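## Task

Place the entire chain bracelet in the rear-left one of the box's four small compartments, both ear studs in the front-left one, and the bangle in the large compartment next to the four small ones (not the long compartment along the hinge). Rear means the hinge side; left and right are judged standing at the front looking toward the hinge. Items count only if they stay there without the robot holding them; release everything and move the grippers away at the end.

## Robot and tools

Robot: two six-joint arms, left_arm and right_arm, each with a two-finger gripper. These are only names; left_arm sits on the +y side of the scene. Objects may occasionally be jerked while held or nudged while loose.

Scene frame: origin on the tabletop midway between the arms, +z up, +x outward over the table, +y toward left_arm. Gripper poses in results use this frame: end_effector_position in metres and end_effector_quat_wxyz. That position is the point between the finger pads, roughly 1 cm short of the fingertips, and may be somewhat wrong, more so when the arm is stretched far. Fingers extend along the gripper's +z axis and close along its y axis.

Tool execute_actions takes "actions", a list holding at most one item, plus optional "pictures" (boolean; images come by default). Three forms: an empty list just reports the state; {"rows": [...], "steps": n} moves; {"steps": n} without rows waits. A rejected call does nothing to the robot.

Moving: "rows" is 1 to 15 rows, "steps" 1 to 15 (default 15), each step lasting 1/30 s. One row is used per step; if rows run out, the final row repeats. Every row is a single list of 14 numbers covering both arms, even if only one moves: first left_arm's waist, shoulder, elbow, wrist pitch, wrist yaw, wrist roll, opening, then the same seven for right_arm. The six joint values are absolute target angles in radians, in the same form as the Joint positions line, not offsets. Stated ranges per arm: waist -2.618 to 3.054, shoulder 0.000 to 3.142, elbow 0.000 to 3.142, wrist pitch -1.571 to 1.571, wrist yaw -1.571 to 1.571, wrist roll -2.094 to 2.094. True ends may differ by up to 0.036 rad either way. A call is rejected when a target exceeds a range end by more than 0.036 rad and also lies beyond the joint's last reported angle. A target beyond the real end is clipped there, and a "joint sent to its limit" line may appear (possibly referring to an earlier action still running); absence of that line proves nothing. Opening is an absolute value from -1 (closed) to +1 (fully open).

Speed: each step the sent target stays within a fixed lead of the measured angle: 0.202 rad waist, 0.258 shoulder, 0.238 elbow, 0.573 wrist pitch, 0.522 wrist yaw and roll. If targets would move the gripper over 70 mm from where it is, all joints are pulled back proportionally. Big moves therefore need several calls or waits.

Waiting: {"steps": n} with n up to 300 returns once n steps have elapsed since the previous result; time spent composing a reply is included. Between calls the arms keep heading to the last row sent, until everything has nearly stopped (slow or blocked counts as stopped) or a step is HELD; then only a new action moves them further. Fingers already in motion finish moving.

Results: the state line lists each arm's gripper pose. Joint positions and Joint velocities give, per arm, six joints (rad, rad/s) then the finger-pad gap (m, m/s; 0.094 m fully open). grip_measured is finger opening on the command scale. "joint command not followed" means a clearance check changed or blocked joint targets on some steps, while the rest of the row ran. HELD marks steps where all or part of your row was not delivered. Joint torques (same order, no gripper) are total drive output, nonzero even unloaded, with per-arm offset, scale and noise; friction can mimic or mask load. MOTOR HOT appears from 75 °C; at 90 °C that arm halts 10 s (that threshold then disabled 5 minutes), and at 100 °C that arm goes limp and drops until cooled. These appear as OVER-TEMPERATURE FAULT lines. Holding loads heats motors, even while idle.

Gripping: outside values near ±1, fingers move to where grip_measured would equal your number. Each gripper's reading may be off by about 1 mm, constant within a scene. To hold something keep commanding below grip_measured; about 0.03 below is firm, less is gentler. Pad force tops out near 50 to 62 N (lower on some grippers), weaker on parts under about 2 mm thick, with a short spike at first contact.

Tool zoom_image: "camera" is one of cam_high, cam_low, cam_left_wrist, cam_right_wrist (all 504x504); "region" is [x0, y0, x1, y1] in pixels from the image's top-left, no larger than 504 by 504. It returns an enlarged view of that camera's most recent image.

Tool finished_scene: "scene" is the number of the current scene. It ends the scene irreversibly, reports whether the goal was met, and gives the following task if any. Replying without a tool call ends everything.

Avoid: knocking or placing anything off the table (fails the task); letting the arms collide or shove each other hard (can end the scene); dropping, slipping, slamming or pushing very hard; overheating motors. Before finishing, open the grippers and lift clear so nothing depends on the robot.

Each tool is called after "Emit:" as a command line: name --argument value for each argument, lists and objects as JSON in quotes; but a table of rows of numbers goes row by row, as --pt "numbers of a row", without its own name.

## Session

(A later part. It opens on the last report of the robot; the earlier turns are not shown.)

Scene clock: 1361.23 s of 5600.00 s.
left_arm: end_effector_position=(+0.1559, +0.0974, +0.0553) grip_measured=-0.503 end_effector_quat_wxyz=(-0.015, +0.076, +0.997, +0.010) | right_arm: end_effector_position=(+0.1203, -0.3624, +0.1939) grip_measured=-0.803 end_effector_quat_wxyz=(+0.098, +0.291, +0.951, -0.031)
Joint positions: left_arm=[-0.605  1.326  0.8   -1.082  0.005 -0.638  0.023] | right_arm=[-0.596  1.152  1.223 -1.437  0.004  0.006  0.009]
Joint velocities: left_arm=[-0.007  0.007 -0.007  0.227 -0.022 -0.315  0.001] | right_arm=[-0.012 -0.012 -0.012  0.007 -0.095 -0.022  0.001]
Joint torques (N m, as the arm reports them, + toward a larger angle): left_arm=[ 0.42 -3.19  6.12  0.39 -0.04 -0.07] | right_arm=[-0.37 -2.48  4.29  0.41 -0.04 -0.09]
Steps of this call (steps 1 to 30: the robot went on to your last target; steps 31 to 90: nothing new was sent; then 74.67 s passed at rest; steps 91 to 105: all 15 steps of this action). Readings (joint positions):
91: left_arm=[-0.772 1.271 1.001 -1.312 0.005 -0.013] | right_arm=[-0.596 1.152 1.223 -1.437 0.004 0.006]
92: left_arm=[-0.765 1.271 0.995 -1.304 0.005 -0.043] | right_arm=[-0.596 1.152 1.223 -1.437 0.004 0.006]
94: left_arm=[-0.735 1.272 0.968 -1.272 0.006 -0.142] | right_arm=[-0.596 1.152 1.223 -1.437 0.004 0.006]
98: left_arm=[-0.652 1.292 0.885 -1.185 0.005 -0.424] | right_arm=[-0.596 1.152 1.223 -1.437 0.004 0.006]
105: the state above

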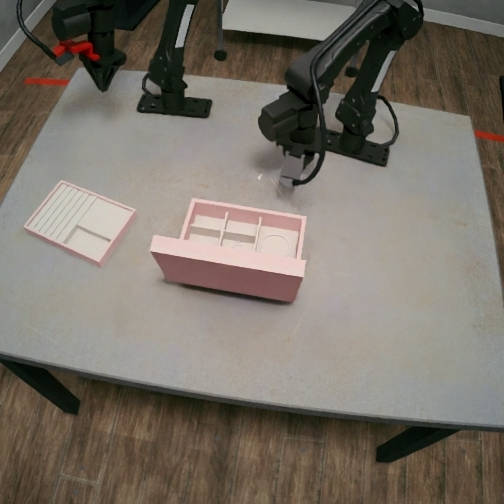

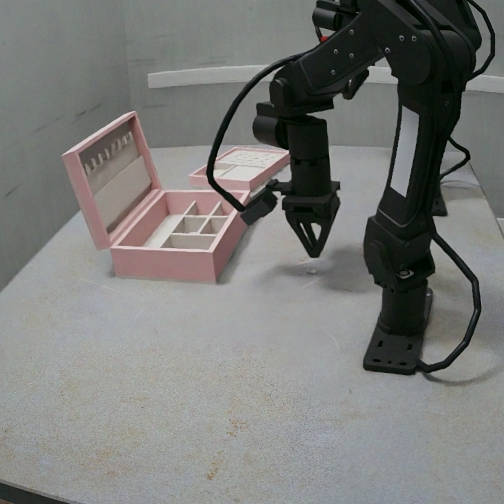

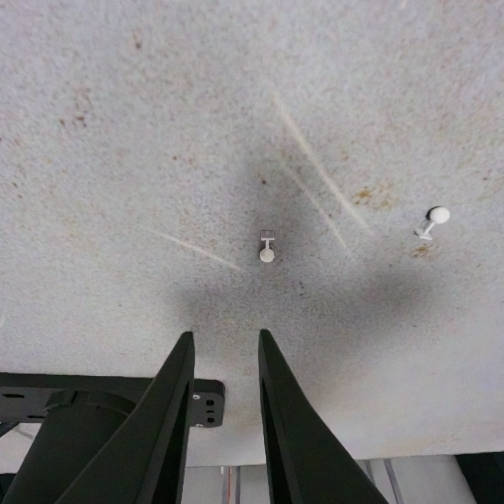

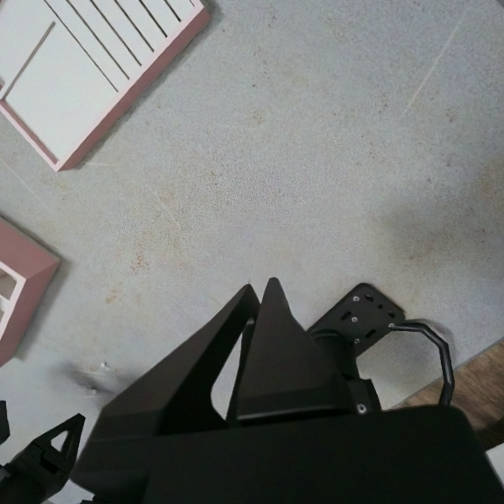

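Emit:
execute_actions --actions '[]'

Scene clock: 1364.43 s of 5600.00 s.
left_arm: end_effector_position=(+0.1628, +0.0905, +0.0552) grip_measured=-0.503 end_effector_quat_wxyz=(-0.001, +0.049, +0.999, -0.002) | right_arm: end_effector_position=(+0.1203, -0.3624, +0.1939) grip_measured=-0.803 end_effector_quat_wxyz=(+0.098, +0.291, +0.951, -0.031)
Joint positions: left_arm=[-0.605  1.326  0.8   -1.042  0.005 -0.693  0.023] | right_arm=[-0.596  1.152  1.223 -1.437  0.004  0.006  0.009]
Joint velocities: left_arm=[-0.002 -0.002 -0.002 -0.007 -0.037 -0.007 -0.   ] | right_arm=[ 0.002 -0.002 -0.007  0.022  0.051  0.037 -0.   ]
Joint torques (N m, as the arm reports them, + toward a larger angle): left_arm=[ 0.44 -3.24  6.14  0.38 -0.03 -0.06] | right_arm=[-0.38 -2.49  4.3   0.41 -0.04 -0.09]
Steps of this call (steps 1 to 30: the robot went on to your last target; steps 31 to 90: nothing new was sent; then 0.20 s passed at rest). Readings (joint positions):
1: left_arm=[-0.605 1.326 0.800 -1.074 0.005 -0.649] | right_arm=[-0.596 1.152 1.223 -1.437 0.004 0.006]
2: left_arm=[-0.605 1.326 0.800 -1.066 0.005 -0.658] | right_arm=[-0.596 1.152 1.223 -1.437 0.004 0.006]
4: left_arm=[-0.605 1.326 0.800 -1.056 0.005 -0.671] | right_arm=[-0.596 1.152 1.223 -1.437 0.004 0.006]
8: left_arm=[-0.605 1.326 0.800 -1.047 0.005 -0.684] | right_arm=[-0.596 1.152 1.223 -1.437 0.004 0.006]
90: the state above
All arms were judged still, so your last target was given up. Only a new action makes them travel on or press farther. Fingers that are still opening or closing keep moving.

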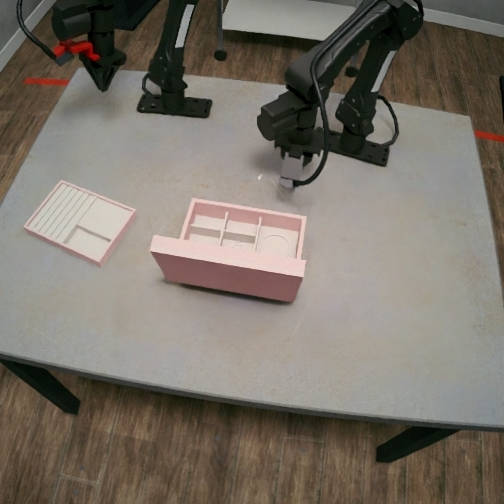

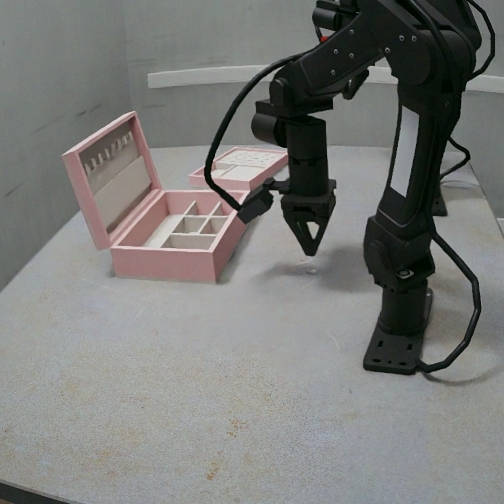

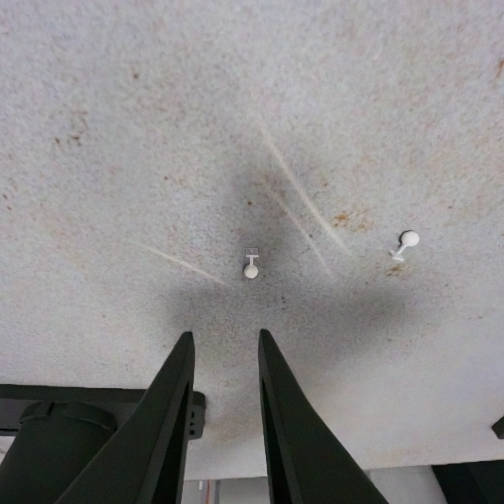

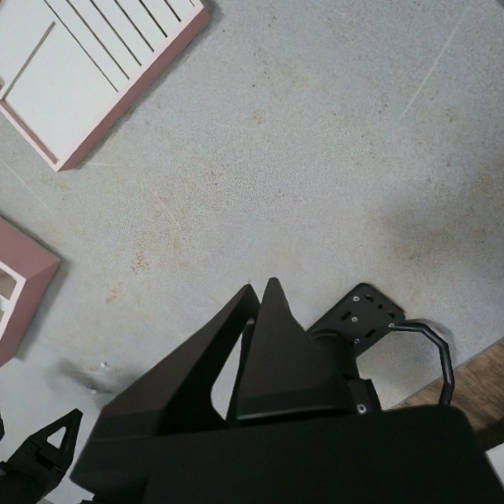

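Emit:
execute_actions --actions '[{"rows":[[-0.62,1.335,0.79,-1.02,0,-0.7,-0.5,-0.6,1.15,1.2,-1.45,0,0,-0.8],[-0.635,1.345,0.78,-1.0,0,-0.7,-0.5,-0.6,1.15,1.2,-1.45,0,0,-0.8],[-0.65,1.355,0.765,-0.98,0,-0.7,-0.5,-0.6,1.15,1.2,-1.45,0,0,-0.8],[-0.665,1.365,0.75,-0.955,0,-0.7,-0.5,-0.6,1.15,1.2,-1.45,0,0,-0.8],[-0.665,1.37,0.74,-0.935,0,-0.7,-0.5,-0.6,1.15,1.2,-1.45,0,0,-0.8]],"steps":15}]'

Scene clock: 1383.40 s of 5600.00 s.
left_arm: end_effector_position=(+0.1550, +0.0832, +0.0341) grip_measured=-0.503 end_effector_quat_wxyz=(-0.005, +0.075, +0.997, +0.001) | right_arm: end_effector_position=(+0.1202, -0.3623, +0.1939) grip_measured=-0.803 end_effector_quat_wxyz=(+0.098, +0.291, +0.951, -0.031)
Joint positions: left_arm=[-0.659  1.368  0.743 -0.954  0.005 -0.694  0.023] | right_arm=[-0.596  1.152  1.223 -1.437  0.004  0.006  0.009]
Joint velocities: left_arm=[-0.002  0.007 -0.007 -0.022 -0.11  -0.022  0.001] | right_arm=[-0.002  0.002 -0.002 -0.066  0.051  0.051  0.001]
Joint torques (N m, as the arm reports them, + toward a larger angle): left_arm=[-0.56 -3.2   5.72  0.33 -0.04 -0.06] | right_arm=[-0.37 -2.48  4.29  0.41 -0.04 -0.1 ]
Steps of this call (steps 1 to 90: nothing new was sent; then 15.47 s passed at rest; steps 91 to 105: all 15 steps of this action). Readings (joint positions):
91: left_arm=[-0.606 1.326 0.800 -1.042 0.005 -0.693] | right_arm=[-0.596 1.152 1.223 -1.437 0.004 0.006]
92: left_arm=[-0.609 1.327 0.799 -1.038 0.004 -0.694] | right_arm=[-0.596 1.152 1.223 -1.437 0.004 0.006]
94: left_arm=[-0.630 1.335 0.787 -1.016 0.004 -0.694] | right_arm=[-0.596 1.152 1.223 -1.437 0.004 0.006]
98: left_arm=[-0.659 1.364 0.749 -0.974 0.005 -0.694] | right_arm=[-0.596 1.152 1.223 -1.437 0.004 0.006]
105: the state above

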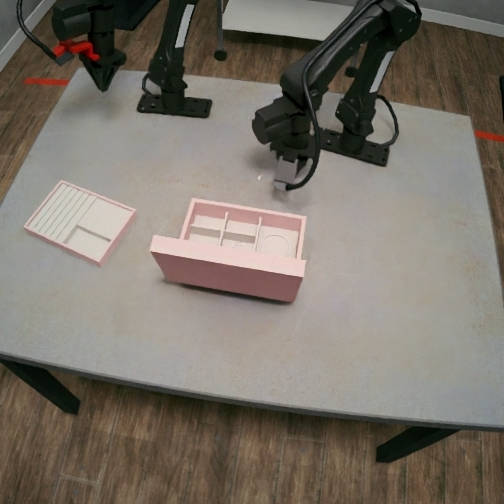

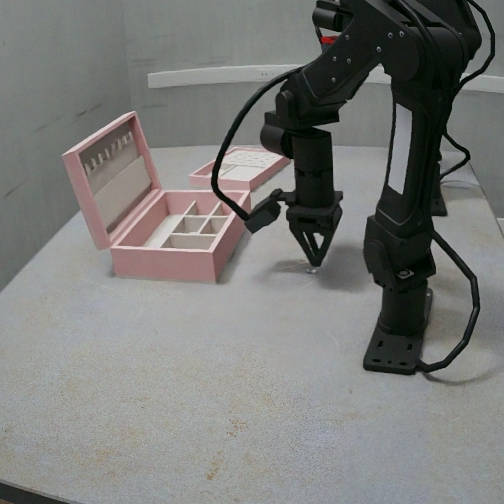

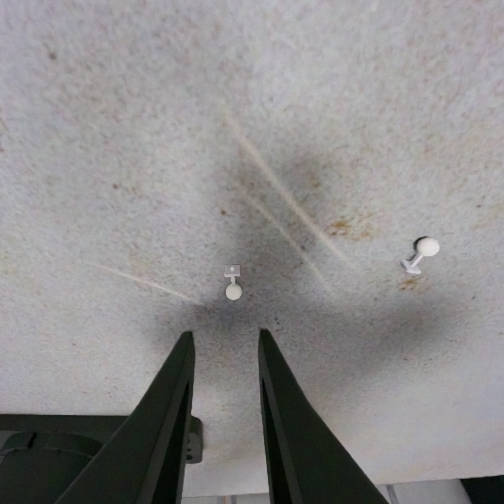

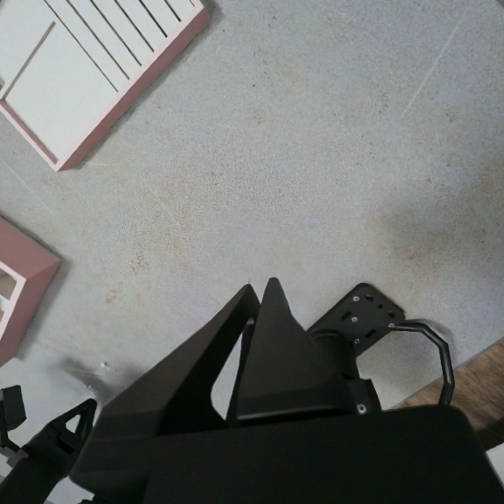

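Emit:
execute_actions --actions '[{"rows":[[-0.665,1.375,0.73,-0.94,0,-0.7,-0.5,-0.6,1.15,1.2,-1.45,0,0,-0.8],[-0.665,1.38,0.72,-0.925,0,-0.7,-0.5,-0.6,1.15,1.2,-1.45,0,0,-0.8],[-0.665,1.385,0.71,-0.91,0,-0.7,-0.5,-0.6,1.15,1.2,-1.45,0,0,-0.8],[-0.665,1.39,0.70,-0.895,0,-0.7,-0.5,-0.6,1.15,1.2,-1.45,0,0,-0.8],[-0.665,1.395,0.69,-0.88,0,-0.7,-0.5,-0.6,1.15,1.2,-1.45,0,0,-0.8],[-0.665,1.40,0.685,-0.87,0,-0.7,-0.5,-0.6,1.15,1.2,-1.45,0,0,-0.8]],"steps":15}]'

Scene clock: 1402.20 s of 5600.00 s.
left_arm: end_effector_position=(+0.1516, +0.0871, +0.0169) grip_measured=-0.503 end_effector_quat_wxyz=(-0.010, +0.075, +0.997, +0.007) | right_arm: end_effector_position=(+0.1202, -0.3623, +0.1939) grip_measured=-0.803 end_effector_quat_wxyz=(+0.098, +0.291, +0.951, -0.031)
Joint positions: left_arm=[-0.659  1.396  0.69  -0.889  0.005 -0.694  0.023] | right_arm=[-0.596  1.152  1.223 -1.437  0.004  0.006  0.009]
Joint velocities: left_arm=[-0.007 -0.007  0.002  0.051 -0.022  0.051 -0.   ] | right_arm=[ 0.012  0.002 -0.002  0.081  0.037 -0.066  0.   ]
Joint torques (N m, as the arm reports them, + toward a larger angle): left_arm=[-0.56 -3.15  5.37  0.27 -0.04 -0.05] | right_arm=[-0.38 -2.49  4.29  0.42 -0.04 -0.1 ]
Steps of this call (steps 1 to 15: the robot went on to your last target; steps 16 to 90: nothing new was sent; then 15.30 s passed at rest; steps 91 to 105: all 15 steps of this action). Readings (joint positions):
91: left_arm=[-0.659 1.368 0.743 -0.948 0.005 -0.694] | right_arm=[-0.596 1.152 1.223 -1.437 0.004 0.006]
92: left_arm=[-0.659 1.368 0.742 -0.945 0.005 -0.694] | right_arm=[-0.596 1.152 1.223 -1.437 0.004 0.006]
94: left_arm=[-0.659 1.369 0.731 -0.932 0.005 -0.694] | right_arm=[-0.596 1.152 1.223 -1.437 0.004 0.006]
98: left_arm=[-0.659 1.390 0.697 -0.904 0.005 -0.694] | right_arm=[-0.596 1.152 1.223 -1.437 0.004 0.006]
105: the state above

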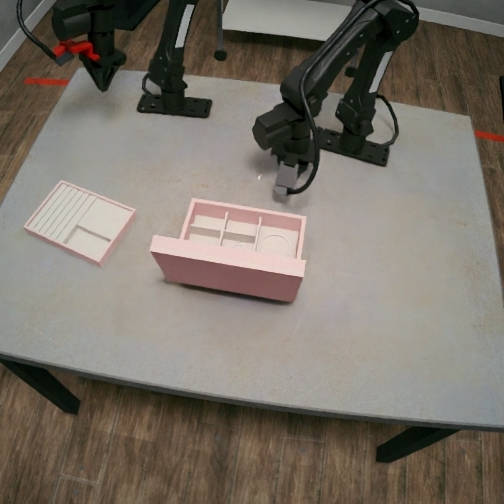

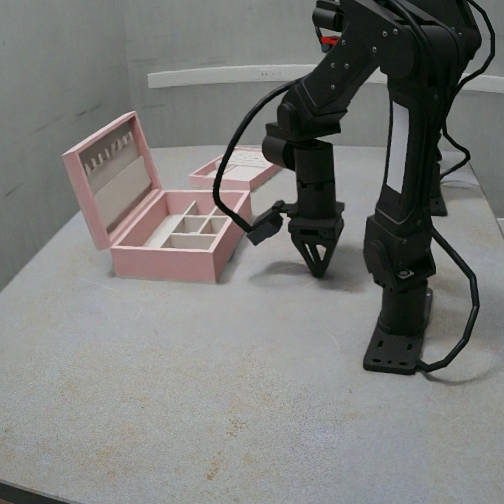

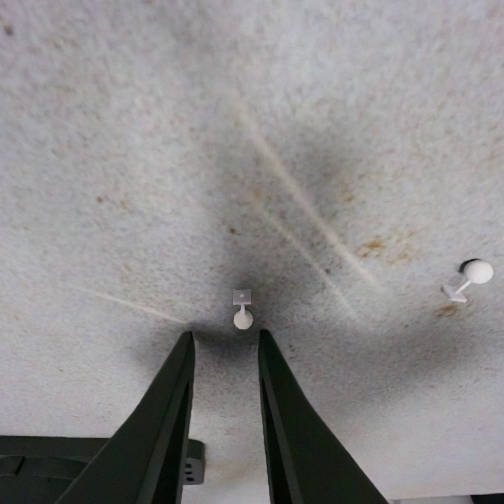

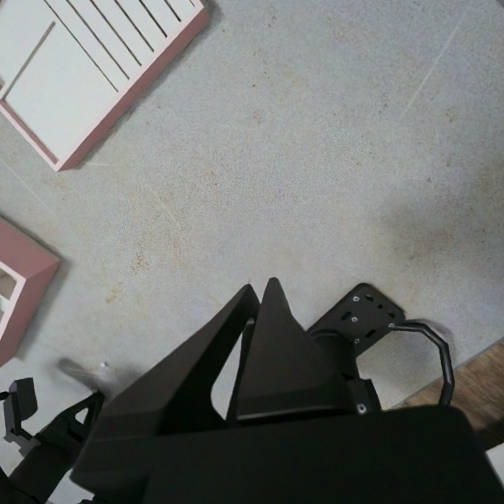

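Emit:
execute_actions --actions '[{"rows":[[-0.668,1.405,0.68,-0.86,0,-0.7,-0.5,-0.6,1.15,1.2,-1.45,0,0,-0.8],[-0.668,1.41,0.675,-0.85,0,-0.7,-0.5,-0.6,1.15,1.2,-1.45,0,0,-0.8],[-0.668,1.415,0.67,-0.84,0,-0.7,-0.5,-0.6,1.15,1.2,-1.45,0,0,-0.8],[-0.668,1.42,0.665,-0.835,0,-0.7,-0.5,-0.6,1.15,1.2,-1.45,0,0,-0.8]],"steps":15}]'

Scene clock: 1419.07 s of 5600.00 s.
left_arm: end_effector_position=(+0.1541, +0.0842, +0.0127) grip_measured=-0.503 end_effector_quat_wxyz=(-0.006, +0.075, +0.997, +0.002) | right_arm: end_effector_position=(+0.1202, -0.3623, +0.1939) grip_measured=-0.803 end_effector_quat_wxyz=(+0.098, +0.291, +0.951, -0.031)
Joint positions: left_arm=[-0.659  1.407  0.681 -0.855  0.005 -0.694  0.023] | right_arm=[-0.596  1.152  1.223 -1.437  0.004  0.006  0.009]
Joint velocities: left_arm=[ 0.002  0.007 -0.002 -0.022  0.007 -0.081 -0.   ] | right_arm=[-0.022  0.002 -0.002 -0.022 -0.051 -0.037 -0.001]
Joint torques (N m, as the arm reports them, + toward a larger angle): left_arm=[-0.82 -2.54  4.44  0.42 -0.04 -0.05] | right_arm=[-0.38 -2.49  4.28  0.42 -0.04 -0.09]
Steps of this call (steps 1 to 15: the robot went on to your last target; steps 16 to 90: nothing new was sent; then 13.37 s passed at rest; steps 91 to 105: all 15 steps of this action). Readings (joint positions):
91: left_arm=[-0.659 1.396 0.690 -0.881 0.005 -0.694] | right_arm=[-0.596 1.152 1.223 -1.437 0.004 0.006]
92: left_arm=[-0.659 1.396 0.690 -0.879 0.005 -0.694] | right_arm=[-0.596 1.152 1.223 -1.437 0.004 0.006]
94: left_arm=[-0.659 1.399 0.687 -0.868 0.005 -0.694] | right_arm=[-0.596 1.152 1.223 -1.437 0.004 0.006]
98: left_arm=[-0.659 1.407 0.681 -0.855 0.005 -0.694] | right_arm=[-0.596 1.152 1.223 -1.437 0.004 0.006]
105: the state above

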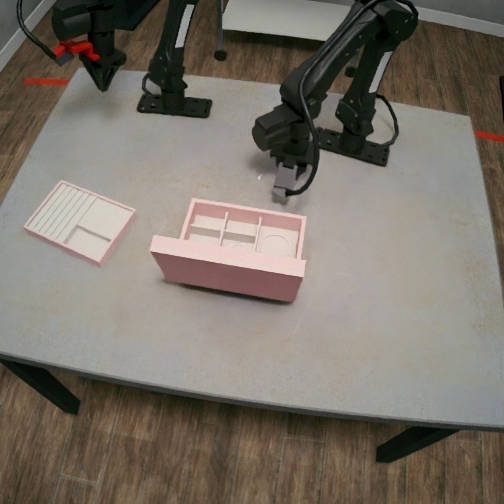

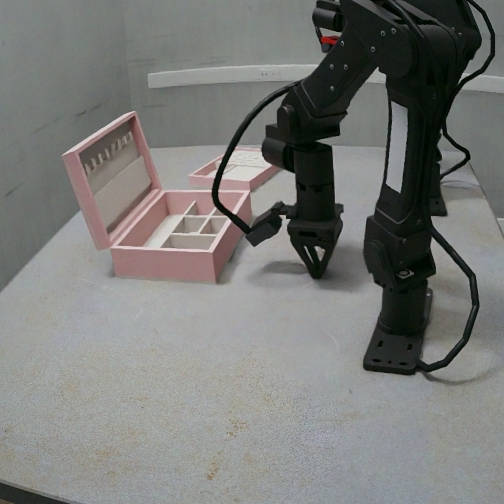

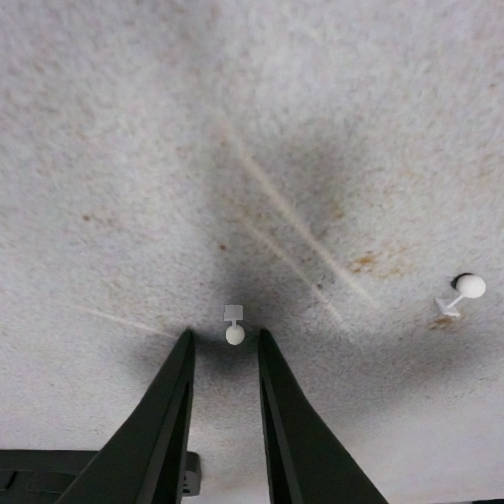

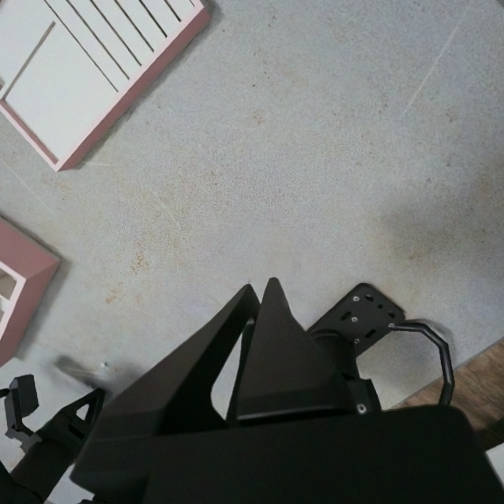

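Emit:
execute_actions --actions '[{"rows":[[-0.668,1.42,0.665,-0.835,0,-0.7,-0.65,-0.6,1.15,1.2,-1.45,0,0,-0.8],[-0.668,1.42,0.665,-0.835,0,-0.7,-0.65,-0.6,1.15,1.2,-1.45,0,0,-0.8],[-0.668,1.42,0.665,-0.835,0,-0.7,-0.65,-0.6,1.15,1.2,-1.45,0,0,-0.8],[-0.668,1.42,0.665,-0.835,0,-0.7,-0.8,-0.6,1.15,1.2,-1.45,0,0,-0.8],[-0.668,1.42,0.665,-0.835,0,-0.7,-0.8,-0.6,1.15,1.2,-1.45,0,0,-0.8],[-0.668,1.42,0.665,-0.835,0,-0.7,-0.8,-0.6,1.15,1.2,-1.45,0,0,-0.8],[-0.668,1.42,0.665,-0.835,0,-0.7,-0.92,-0.6,1.15,1.2,-1.45,0,0,-0.8]],"steps":15}]'

Scene clock: 1431.70 s of 5600.00 s.
left_arm: end_effector_position=(+0.1549, +0.0817, +0.0127) grip_measured=-0.915 end_effector_quat_wxyz=(-0.003, +0.076, +0.997, -0.003) | right_arm: end_effector_position=(+0.1202, -0.3623, +0.1939) grip_measured=-0.803 end_effector_quat_wxyz=(+0.098, +0.291, +0.951, -0.031)
Joint positions: left_arm=[-0.661  1.407  0.681 -0.845  0.009 -0.694  0.004] | right_arm=[-0.596  1.152  1.223 -1.437  0.004  0.006  0.009]
Joint velocities: left_arm=[-0.017 -0.012 -0.012 -0.022  0.051  0.022  0.   ] | right_arm=[-0.007 -0.007 -0.012  0.022  0.007 -0.066  0.001]
Joint torques (N m, as the arm reports them, + toward a larger angle): left_arm=[-0.65 -2.54  4.46  0.35 -0.07 -0.05] | right_arm=[-0.38 -2.48  4.29  0.41 -0.04 -0.09]
Steps of this call (steps 1 to 15: the robot went on to your last target; steps 16 to 90: nothing new was sent; then 9.13 s passed at rest; steps 91 to 105: all 15 steps of this action). Readings (joint positions):
91: left_arm=[-0.659 1.407 0.681 -0.854 0.006 -0.694] | right_arm=[-0.596 1.152 1.223 -1.437 0.004 0.006]
92: left_arm=[-0.659 1.407 0.681 -0.850 0.008 -0.694] | right_arm=[-0.596 1.152 1.223 -1.437 0.004 0.006]
94: left_arm=[-0.661 1.407 0.681 -0.849 0.009 -0.694] | right_arm=[-0.596 1.152 1.223 -1.437 0.004 0.006]
98: left_arm=[-0.661 1.407 0.681 -0.845 0.009 -0.694] | right_arm=[-0.596 1.152 1.223 -1.437 0.004 0.006]
105: the state above

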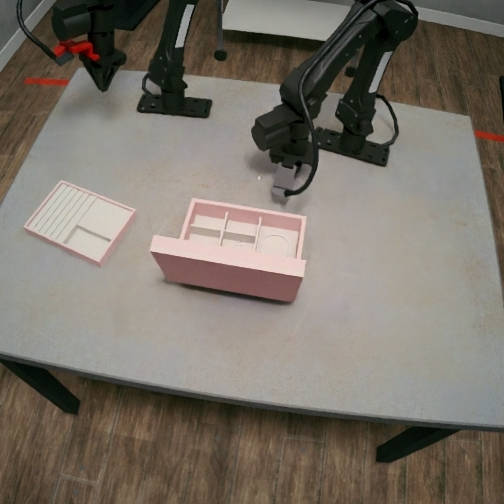

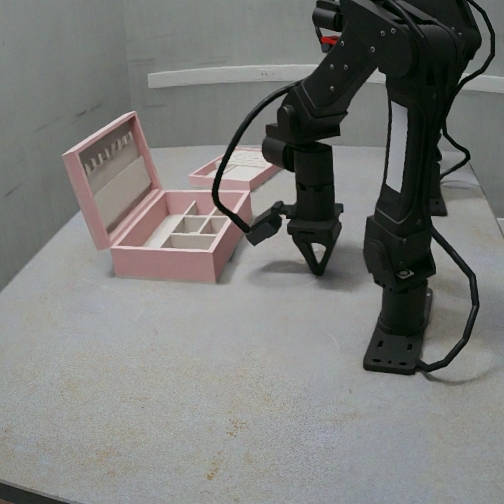

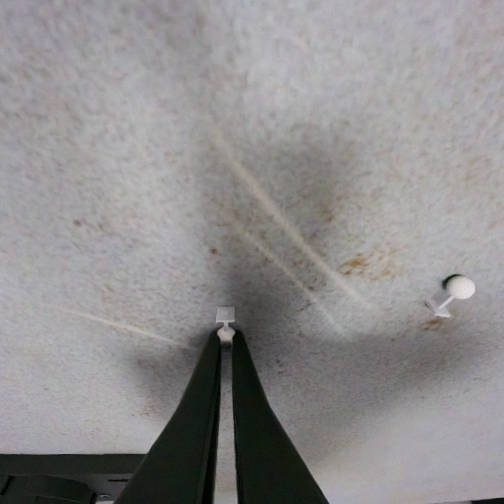

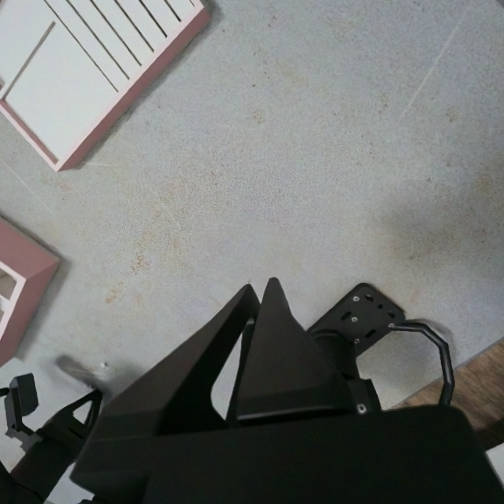

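Emit:
zoom_image --camera "cam_left_wrist" --region '[180, 290, 280, 390]'

Region (180, 290, 280, 390) of cam_left_wrist's 504x504 image, scaled by 5.040, with more detail than that image has.

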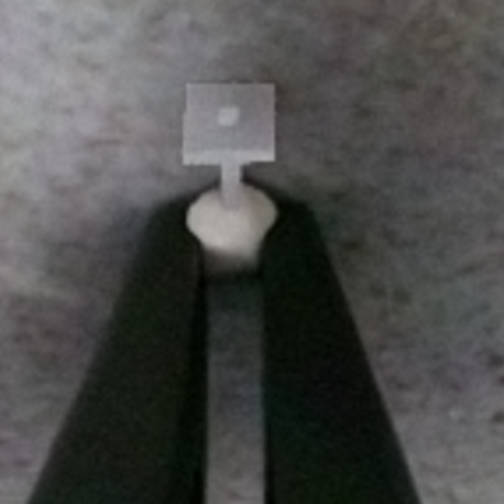

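Emit:
execute_actions --actions '[{"rows":[[-0.668,1.42,0.665,-0.835,0,-0.7,-0.95,-0.6,1.15,1.2,-1.45,0,0,-0.8]],"steps":8}]'

Emit:
zoom_image --camera "cam_left_wrist" --region '[180, 290, 280, 390]'

Scene clock: 1446.77 s of 5600.00 s.
left_arm: end_effector_position=(+0.1549, +0.0817, +0.0127) grip_measured=-0.942 end_effector_quat_wxyz=(-0.003, +0.076, +0.997, -0.003) | right_arm: end_effector_position=(+0.1202, -0.3623, +0.1939) grip_measured=-0.803 end_effector_quat_wxyz=(+0.098, +0.291, +0.951, -0.031)
Joint positions: left_arm=[-0.661  1.407  0.681 -0.845  0.009 -0.694  0.003] | right_arm=[-0.596  1.152  1.223 -1.437  0.004  0.006  0.009]
Joint velocities: left_arm=[ 0.002 -0.007 -0.002 -0.037 -0.007  0.037  0.001] | right_arm=[-0.007  0.002 -0.002 -0.066  0.037  0.007 -0.   ]
Joint torques (N m, as the arm reports them, + toward a larger angle): left_arm=[-0.67 -2.55  4.46  0.35 -0.07 -0.05] | right_arm=[-0.37 -2.48  4.29  0.42 -0.04 -0.1 ]
Steps of this call (steps 1 to 15: the robot went on to your last target; steps 16 to 90: nothing new was sent; then 11.80 s passed at rest; steps 91 to 98: all 8 steps of this action). Readings (joint positions):
91: left_arm=[-0.661 1.407 0.681 -0.845 0.009 -0.694] | right_arm=[-0.596 1.152 1.223 -1.437 0.004 0.006]
92: left_arm=[-0.661 1.407 0.681 -0.845 0.009 -0.694] | right_arm=[-0.596 1.152 1.223 -1.437 0.004 0.006]
94: left_arm=[-0.661 1.407 0.681 -0.845 0.009 -0.694] | right_arm=[-0.596 1.152 1.223 -1.437 0.004 0.006]
98: the state above

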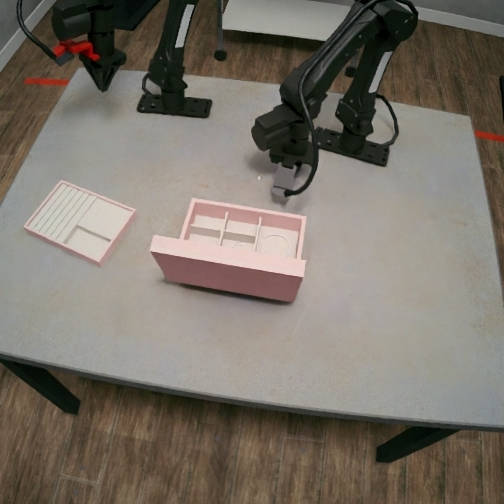

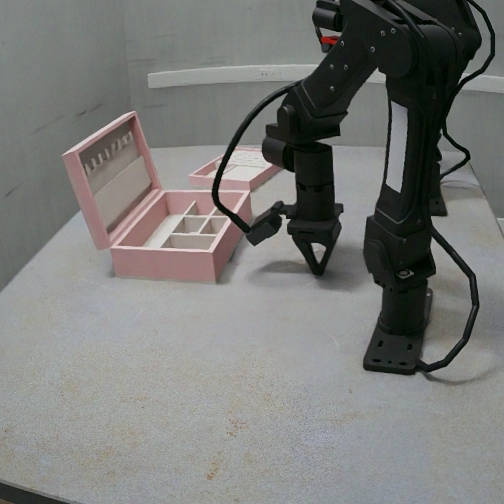

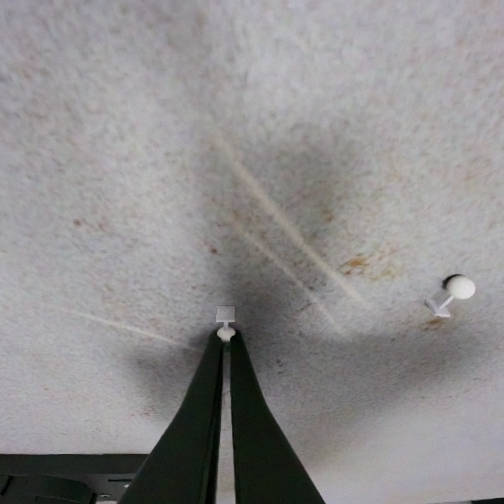

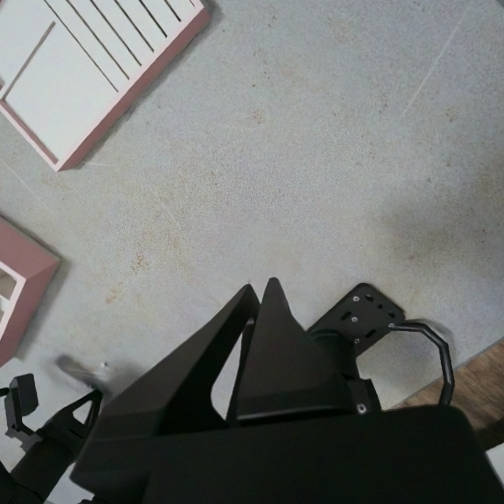

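Region (180, 290, 280, 390) of cam_left_wrist's 504x504 image, scaled by 5.040, with more detail than that image has.

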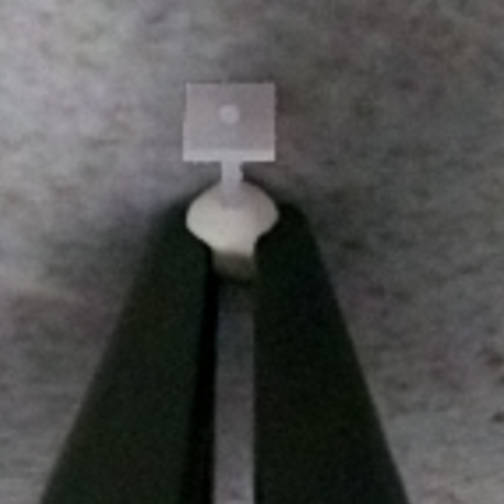

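Emit:
execute_actions --actions '[{"rows":[[-0.668,1.42,0.665,-0.835,0,-0.7,-0.97,-0.6,1.15,1.2,-1.45,0,0,-0.8],[-0.668,1.42,0.665,-0.835,0,-0.7,-0.97,-0.6,1.15,1.2,-1.45,0,0,-0.8],[-0.668,1.42,0.665,-0.835,0,-0.7,-0.97,-0.6,1.15,1.2,-1.45,0,0,-0.8],[-0.668,1.42,0.665,-0.835,0,-0.7,-0.97,-0.6,1.15,1.2,-1.45,0,0,-0.8],[-0.668,1.42,0.665,-0.835,0,-0.7,-1,-0.6,1.15,1.2,-1.45,0,0,-0.8]],"steps":12}]'

Emit:
zoom_image --camera "cam_left_wrist" --region '[180, 290, 280, 390]'

Scene clock: 1493.43 s of 5600.00 s.
left_arm: end_effector_position=(+0.1550, +0.0816, +0.0127) grip_measured=-0.995 end_effector_quat_wxyz=(-0.003, +0.076, +0.997, -0.003) | right_arm: end_effector_position=(+0.1202, -0.3623, +0.1939) grip_measured=-0.803 end_effector_quat_wxyz=(+0.098, +0.291, +0.951, -0.031)
Joint positions: left_arm=[-0.661  1.407  0.681 -0.845  0.009 -0.694  0.   ] | right_arm=[-0.596  1.152  1.223 -1.437  0.004  0.006  0.009]
Joint velocities: left_arm=[-0.002  0.007 -0.007 -0.037  0.022  0.037  0.   ] | right_arm=[-0.002 -0.002  0.002  0.037  0.051 -0.051 -0.   ]
Joint torques (N m, as the arm reports them, + toward a larger angle): left_arm=[-0.65 -2.55  4.46  0.35 -0.08 -0.05] | right_arm=[-0.37 -2.49  4.29  0.41 -0.04 -0.1 ]
Steps of this call (steps 1 to 15: the robot went on to your last target; steps 16 to 90: nothing new was sent; then 43.27 s passed at rest; steps 91 to 102: all 12 steps of this action). Readings (joint positions):
91: left_arm=[-0.661 1.407 0.681 -0.845 0.009 -0.694] | right_arm=[-0.596 1.152 1.223 -1.437 0.004 0.006]
92: left_arm=[-0.661 1.407 0.681 -0.845 0.009 -0.694] | right_arm=[-0.596 1.152 1.223 -1.437 0.004 0.006]
94: left_arm=[-0.661 1.407 0.681 -0.845 0.009 -0.694] | right_arm=[-0.596 1.152 1.223 -1.437 0.004 0.006]
98: left_arm=[-0.661 1.407 0.681 -0.845 0.009 -0.694] | right_arm=[-0.596 1.152 1.223 -1.437 0.004 0.006]
102: the state above

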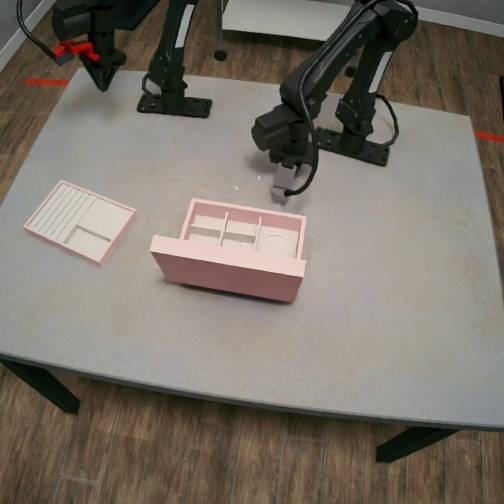

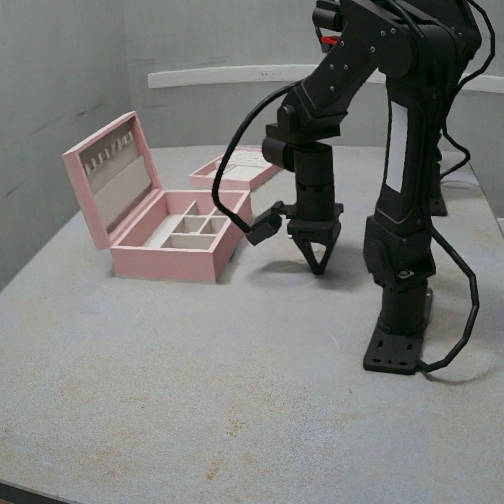

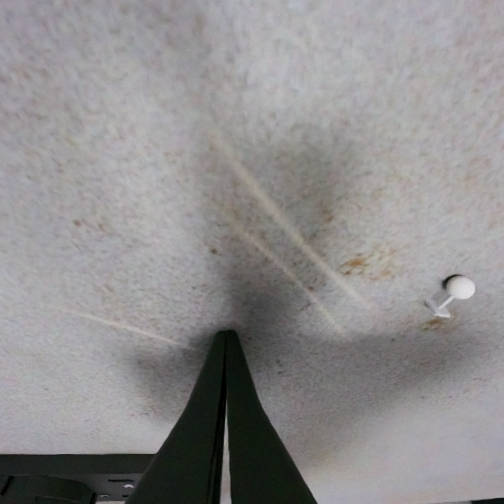

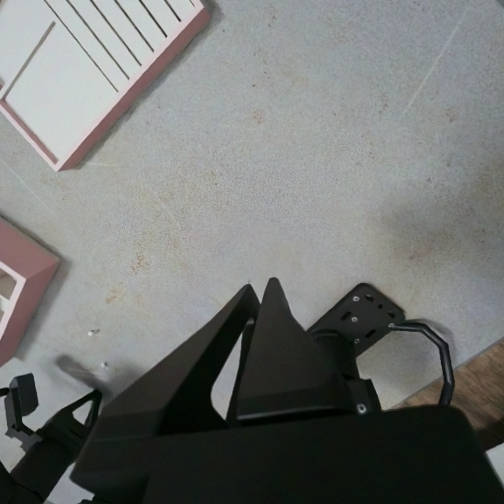

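Region (180, 290, 280, 390) of cam_left_wrist's 504x504 image, scaled by 5.040, with more detail than that image has.

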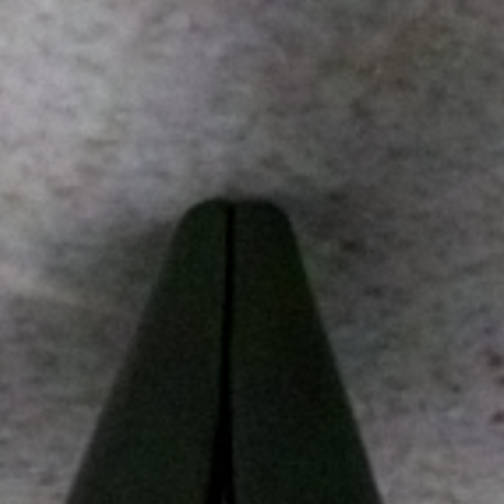

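Emit:
execute_actions --actions '[{"rows":[[-0.668,1.40,0.69,-0.87,0,-0.7,-0.5,-0.6,1.15,1.2,-1.45,0,0,-0.8],[-0.68,1.385,0.72,-0.92,0,-0.6,-0.5,-0.6,1.15,1.2,-1.45,0,0,-0.8],[-0.7,1.37,0.75,-0.96,0,-0.5,-0.5,-0.6,1.15,1.2,-1.45,0,0,-0.8],[-0.72,1.36,0.78,-1.0,0,-0.4,-0.5,-0.6,1.15,1.2,-1.45,0,0,-0.8],[-0.74,1.35,0.81,-1.04,0,-0.3,-0.5,-0.6,1.15,1.2,-1.45,0,0,-0.8],[-0.76,1.345,0.84,-1.07,0,-0.2,-0.5,-0.6,1.15,1.2,-1.45,0,0,-0.8],[-0.78,1.345,0.87,-1.1,0,-0.1,-0.5,-0.6,1.15,1.2,-1.45,0,0,-0.8],[-0.8,1.35,0.9,-1.12,0,0,-0.5,-0.6,1.15,1.2,-1.45,0,0,-0.8],[-0.82,1.36,0.93,-1.14,0,0,-0.5,-0.6,1.15,1.2,-1.45,0,0,-0.8],[-0.84,1.37,0.96,-1.16,0,0,-0.5,-0.6,1.15,1.2,-1.45,0,0,-0.8],[-0.86,1.38,0.99,-1.18,0,0,-0.5,-0.6,1.15,1.2,-1.45,0,0,-0.8],[-0.88,1.39,1.02,-1.2,0,0,-0.5,-0.6,1.15,1.2,-1.45,0,0,-0.8]],"steps":15}]' --pictures false

Emit:
execute_actions --actions '[{"steps":10}]'

Scene clock: 1520.53 s of 5600.00 s.
left_arm: end_effector_position=(+0.1385, +0.0256, +0.0974) grip_measured=-0.503 end_effector_quat_wxyz=(+0.029, +0.473, +0.881, -0.021) | right_arm: end_effector_position=(+0.1202, -0.3623, +0.1939) grip_measured=-0.803 end_effector_quat_wxyz=(+0.098, +0.291, +0.951, -0.031)
Joint positions: left_arm=[-0.875  1.374  1.006 -1.132  0.005 -0.075  0.023] | right_arm=[-0.596  1.152  1.223 -1.437  0.004  0.006  0.009]
Joint velocities: left_arm=[-0.12   0.002  0.188 -0.286 -0.066  0.564  0.001] | right_arm=[ 0.007 -0.007 -0.017  0.022 -0.051  0.007 -0.   ]
Joint torques (N m, as the arm reports them, + toward a larger angle): left_arm=[ 0.16 -2.76  6.62  0.09 -0.05  0.01] | right_arm=[-0.37 -2.47  4.3   0.42 -0.04 -0.1 ]
Steps of this call (steps 1 to 15: the robot went on to your last target; steps 16 to 90: nothing new was sent; then 23.60 s passed at rest; steps 91 to 105: all 15 steps of this action). Readings (joint positions):
91: left_arm=[-0.661 1.407 0.681 -0.846 0.009 -0.694] | right_arm=[-0.596 1.152 1.223 -1.437 0.004 0.006]
92: left_arm=[-0.662 1.407 0.684 -0.856 0.008 -0.683] | right_arm=[-0.596 1.152 1.223 -1.437 0.004 0.006]
94: left_arm=[-0.678 1.403 0.706 -0.903 0.006 -0.611] | right_arm=[-0.596 1.152 1.223 -1.437 0.004 0.006]
98: left_arm=[-0.756 1.374 0.819 -1.017 0.005 -0.343] | right_arm=[-0.596 1.152 1.223 -1.437 0.004 0.006]
105: the state above

Scene clock: 1520.87 s of 5600.00 s.
left_arm: end_effector_position=(+0.1315, +0.0376, +0.0957) grip_measured=-0.503 end_effector_quat_wxyz=(+0.001, +0.500, +0.866, -0.003) | right_arm: end_effector_position=(+0.1202, -0.3623, +0.1939) grip_measured=-0.803 end_effector_quat_wxyz=(+0.098, +0.291, +0.951, -0.031)
Joint positions: left_arm=[-0.876  1.384  1.009 -1.19   0.005 -0.014  0.023] | right_arm=[-0.596  1.152  1.223 -1.437  0.004  0.006  0.009]
Joint velocities: left_arm=[ 0.002 -0.002 -0.002 -0.051 -0.051  0.066  0.   ] | right_arm=[ 0.012  0.002 -0.002 -0.081  0.007 -0.007 -0.   ]
Joint torques (N m, as the arm reports them, + toward a larger angle): left_arm=[-0.27 -3.32  7.34  0.2  -0.03  0.1 ] | right_arm=[-0.39 -2.48  4.29  0.41 -0.04 -0.1 ]
Steps of this call (steps 1 to 10: the robot went on to your last target). Readings (joint positions):
1: left_arm=[-0.876 1.374 1.009 -1.139 0.005 -0.061] | right_arm=[-0.596 1.152 1.223 -1.437 0.004 0.006]
2: left_arm=[-0.876 1.375 1.009 -1.148 0.005 -0.050] | right_arm=[-0.596 1.152 1.223 -1.437 0.004 0.006]
4: left_arm=[-0.876 1.379 1.009 -1.168 0.005 -0.034] | right_arm=[-0.596 1.152 1.223 -1.437 0.004 0.006]
8: left_arm=[-0.876 1.384 1.009 -1.187 0.005 -0.018] | right_arm=[-0.596 1.152 1.223 -1.437 0.004 0.006]
10: the state above

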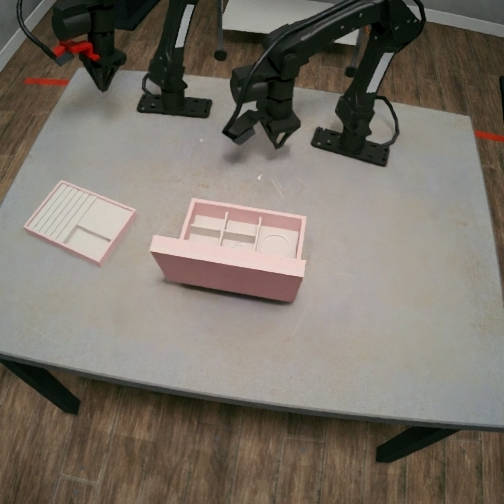

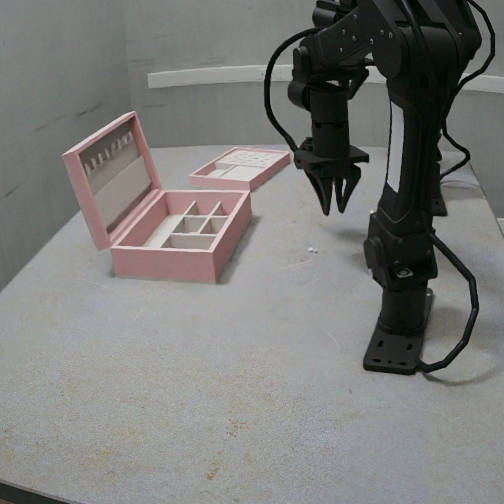

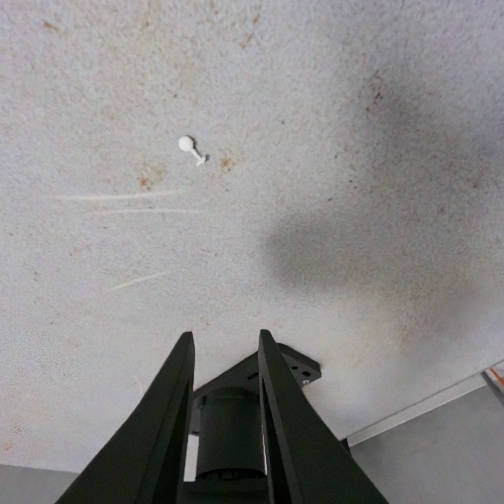

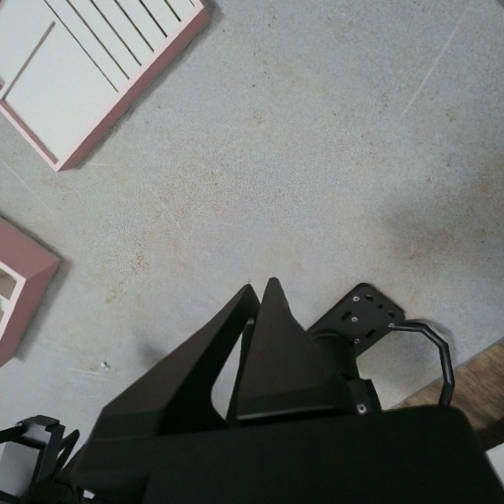

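Emit:
zoom_image --camera "cam_high" --region '[130, 90, 380, 260]'

Region (130, 90, 380, 260) of cam_high's 504x504 image, scaled by 2.016, with more detail than that image has; it fills the top 343 rows of this view, and the rest is white.

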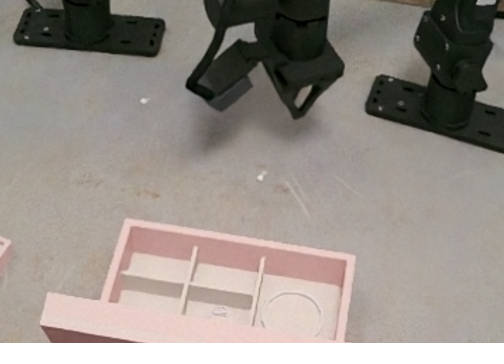

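Emit:
execute_actions --actions '[{"rows":[[-0.87,1.40,1.02,-1.18,0,-0.07,-0.5,-0.6,1.15,1.2,-1.45,0,0,-0.8],[-0.86,1.42,1.02,-1.16,0,-0.14,-0.5,-0.6,1.15,1.2,-1.45,0,0,-0.8],[-0.85,1.44,1.02,-1.14,0,-0.21,-0.5,-0.6,1.15,1.2,-1.45,0,0,-0.8],[-0.84,1.46,1.02,-1.12,0,-0.28,-0.5,-0.6,1.15,1.2,-1.45,0,0,-0.8],[-0.83,1.48,1.02,-1.10,0,-0.35,-0.5,-0.6,1.15,1.2,-1.45,0,0,-0.8],[-0.82,1.50,1.015,-1.08,0,-0.42,-0.5,-0.6,1.15,1.2,-1.45,0,0,-0.8],[-0.81,1.52,1.01,-1.05,0,-0.49,-0.5,-0.6,1.15,1.2,-1.45,0,0,-0.8],[-0.80,1.54,1.005,-1.02,0,-0.56,-0.5,-0.6,1.15,1.2,-1.45,0,0,-0.8],[-0.79,1.56,1.0,-0.99,0,-0.64,-0.5,-0.6,1.15,1.2,-1.45,0,0,-0.8],[-0.78,1.58,1.0,-0.97,0,-0.64,-0.5,-0.6,1.15,1.2,-1.45,0,0,-0.8],[-0.775,1.59,1.0,-0.95,0,-0.64,-0.5,-0.6,1.15,1.2,-1.45,0,0,-0.8]],"steps":15}]' --pictures false

Emit:
execute_actions --actions '[{"steps":10}]'

Scene clock: 1576.97 s of 5600.00 s.
left_arm: end_effector_position=(+0.1717, +0.0172, +0.0487) grip_measured=-0.503 end_effector_quat_wxyz=(-0.006, +0.199, +0.980, +0.002) | right_arm: end_effector_position=(+0.1202, -0.3623, +0.1939) grip_measured=-0.803 end_effector_quat_wxyz=(+0.098, +0.291, +0.951, -0.031)
Joint positions: left_arm=[-0.78   1.595  1.009 -0.996  0.005 -0.565  0.023] | right_arm=[-0.596  1.152  1.223 -1.437  0.004  0.006  0.009]
Joint velocities: left_arm=[ 0.007 -0.002 -0.002  0.242  0.022 -0.403 -0.   ] | right_arm=[-0.002 -0.002 -0.017  0.007  0.11   0.022  0.001]
Joint torques (N m, as the arm reports them, + toward a larger angle): left_arm=[ 0.35 -5.98  5.21  0.29 -0.02 -0.05] | right_arm=[-0.38 -2.49  4.3   0.42 -0.04 -0.09]
Steps of this call (steps 1 to 30: the robot went on to your last target; steps 31 to 90: nothing new was sent; then 52.60 s passed at rest; steps 91 to 105: all 15 steps of this action). Readings (joint positions):
91: left_arm=[-0.876 1.385 1.009 -1.196 0.005 -0.015] | right_arm=[-0.596 1.152 1.223 -1.437 0.004 0.006]
92: left_arm=[-0.876 1.388 1.009 -1.195 0.005 -0.034] | right_arm=[-0.596 1.152 1.223 -1.437 0.004 0.006]
94: left_arm=[-0.867 1.410 1.009 -1.183 0.005 -0.101] | right_arm=[-0.596 1.152 1.223 -1.437 0.004 0.006]
98: left_arm=[-0.827 1.496 1.009 -1.123 0.005 -0.306] | right_arm=[-0.596 1.152 1.223 -1.437 0.004 0.006]
105: the state above

Scene clock: 1577.30 s of 5600.00 s.
left_arm: end_effector_position=(+0.1760, +0.0110, +0.0487) grip_measured=-0.503 end_effector_quat_wxyz=(+0.005, +0.168, +0.986, -0.009) | right_arm: end_effector_position=(+0.1202, -0.3623, +0.1939) grip_measured=-0.803 end_effector_quat_wxyz=(+0.098, +0.291, +0.951, -0.031)
Joint positions: left_arm=[-0.78   1.595  1.009 -0.966  0.005 -0.626  0.023] | right_arm=[-0.596  1.152  1.223 -1.437  0.004  0.006  0.009]
Joint velocities: left_arm=[-0.007  0.012 -0.007 -0.037 -0.007 -0.037  0.001] | right_arm=[-0.002  0.002  0.002  0.022 -0.037  0.037 -0.   ]
Joint torques (N m, as the arm reports them, + toward a larger angle): left_arm=[ 0.45 -5.98  5.45  0.39 -0.04 -0.03] | right_arm=[-0.37 -2.5   4.29  0.41 -0.04 -0.09]
Steps of this call (steps 1 to 10: the robot went on to your last target). Readings (joint positions):
1: left_arm=[-0.780 1.595 1.009 -0.989 0.005 -0.578] | right_arm=[-0.596 1.152 1.223 -1.437 0.004 0.006]
2: left_arm=[-0.780 1.595 1.009 -0.982 0.005 -0.589] | right_arm=[-0.596 1.152 1.223 -1.437 0.004 0.006]
4: left_arm=[-0.780 1.595 1.009 -0.975 0.005 -0.605] | right_arm=[-0.596 1.152 1.223 -1.437 0.004 0.006]
8: left_arm=[-0.780 1.595 1.009 -0.967 0.005 -0.622] | right_arm=[-0.596 1.152 1.223 -1.437 0.004 0.006]
10: the state above

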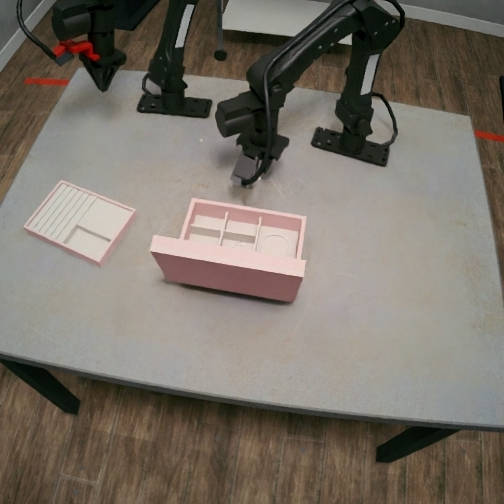

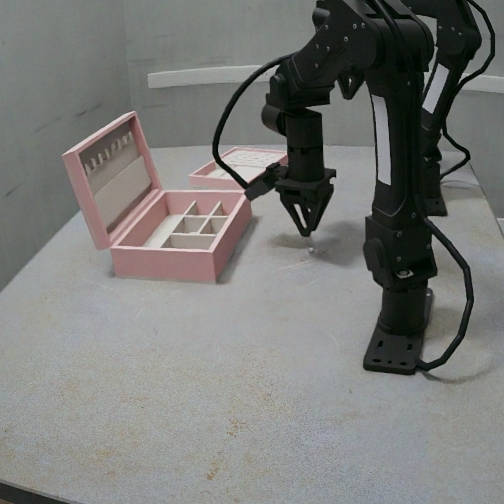

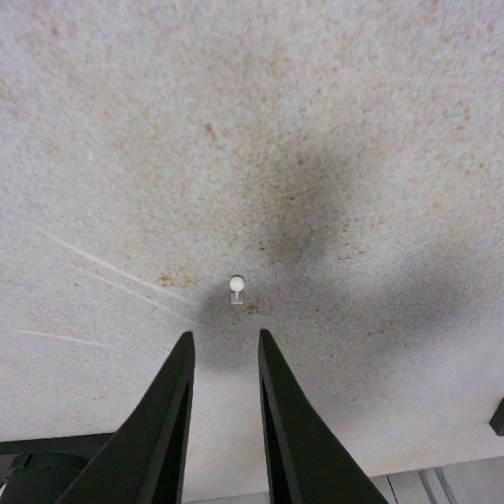

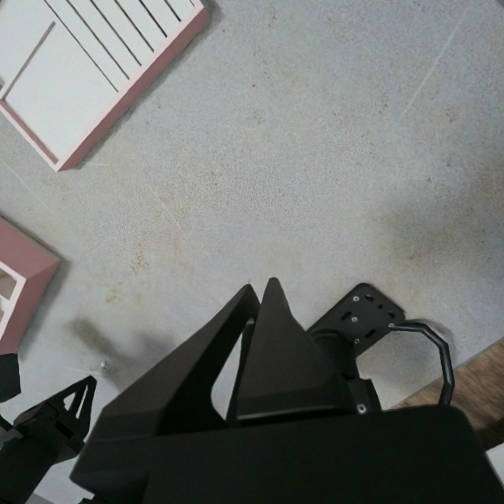

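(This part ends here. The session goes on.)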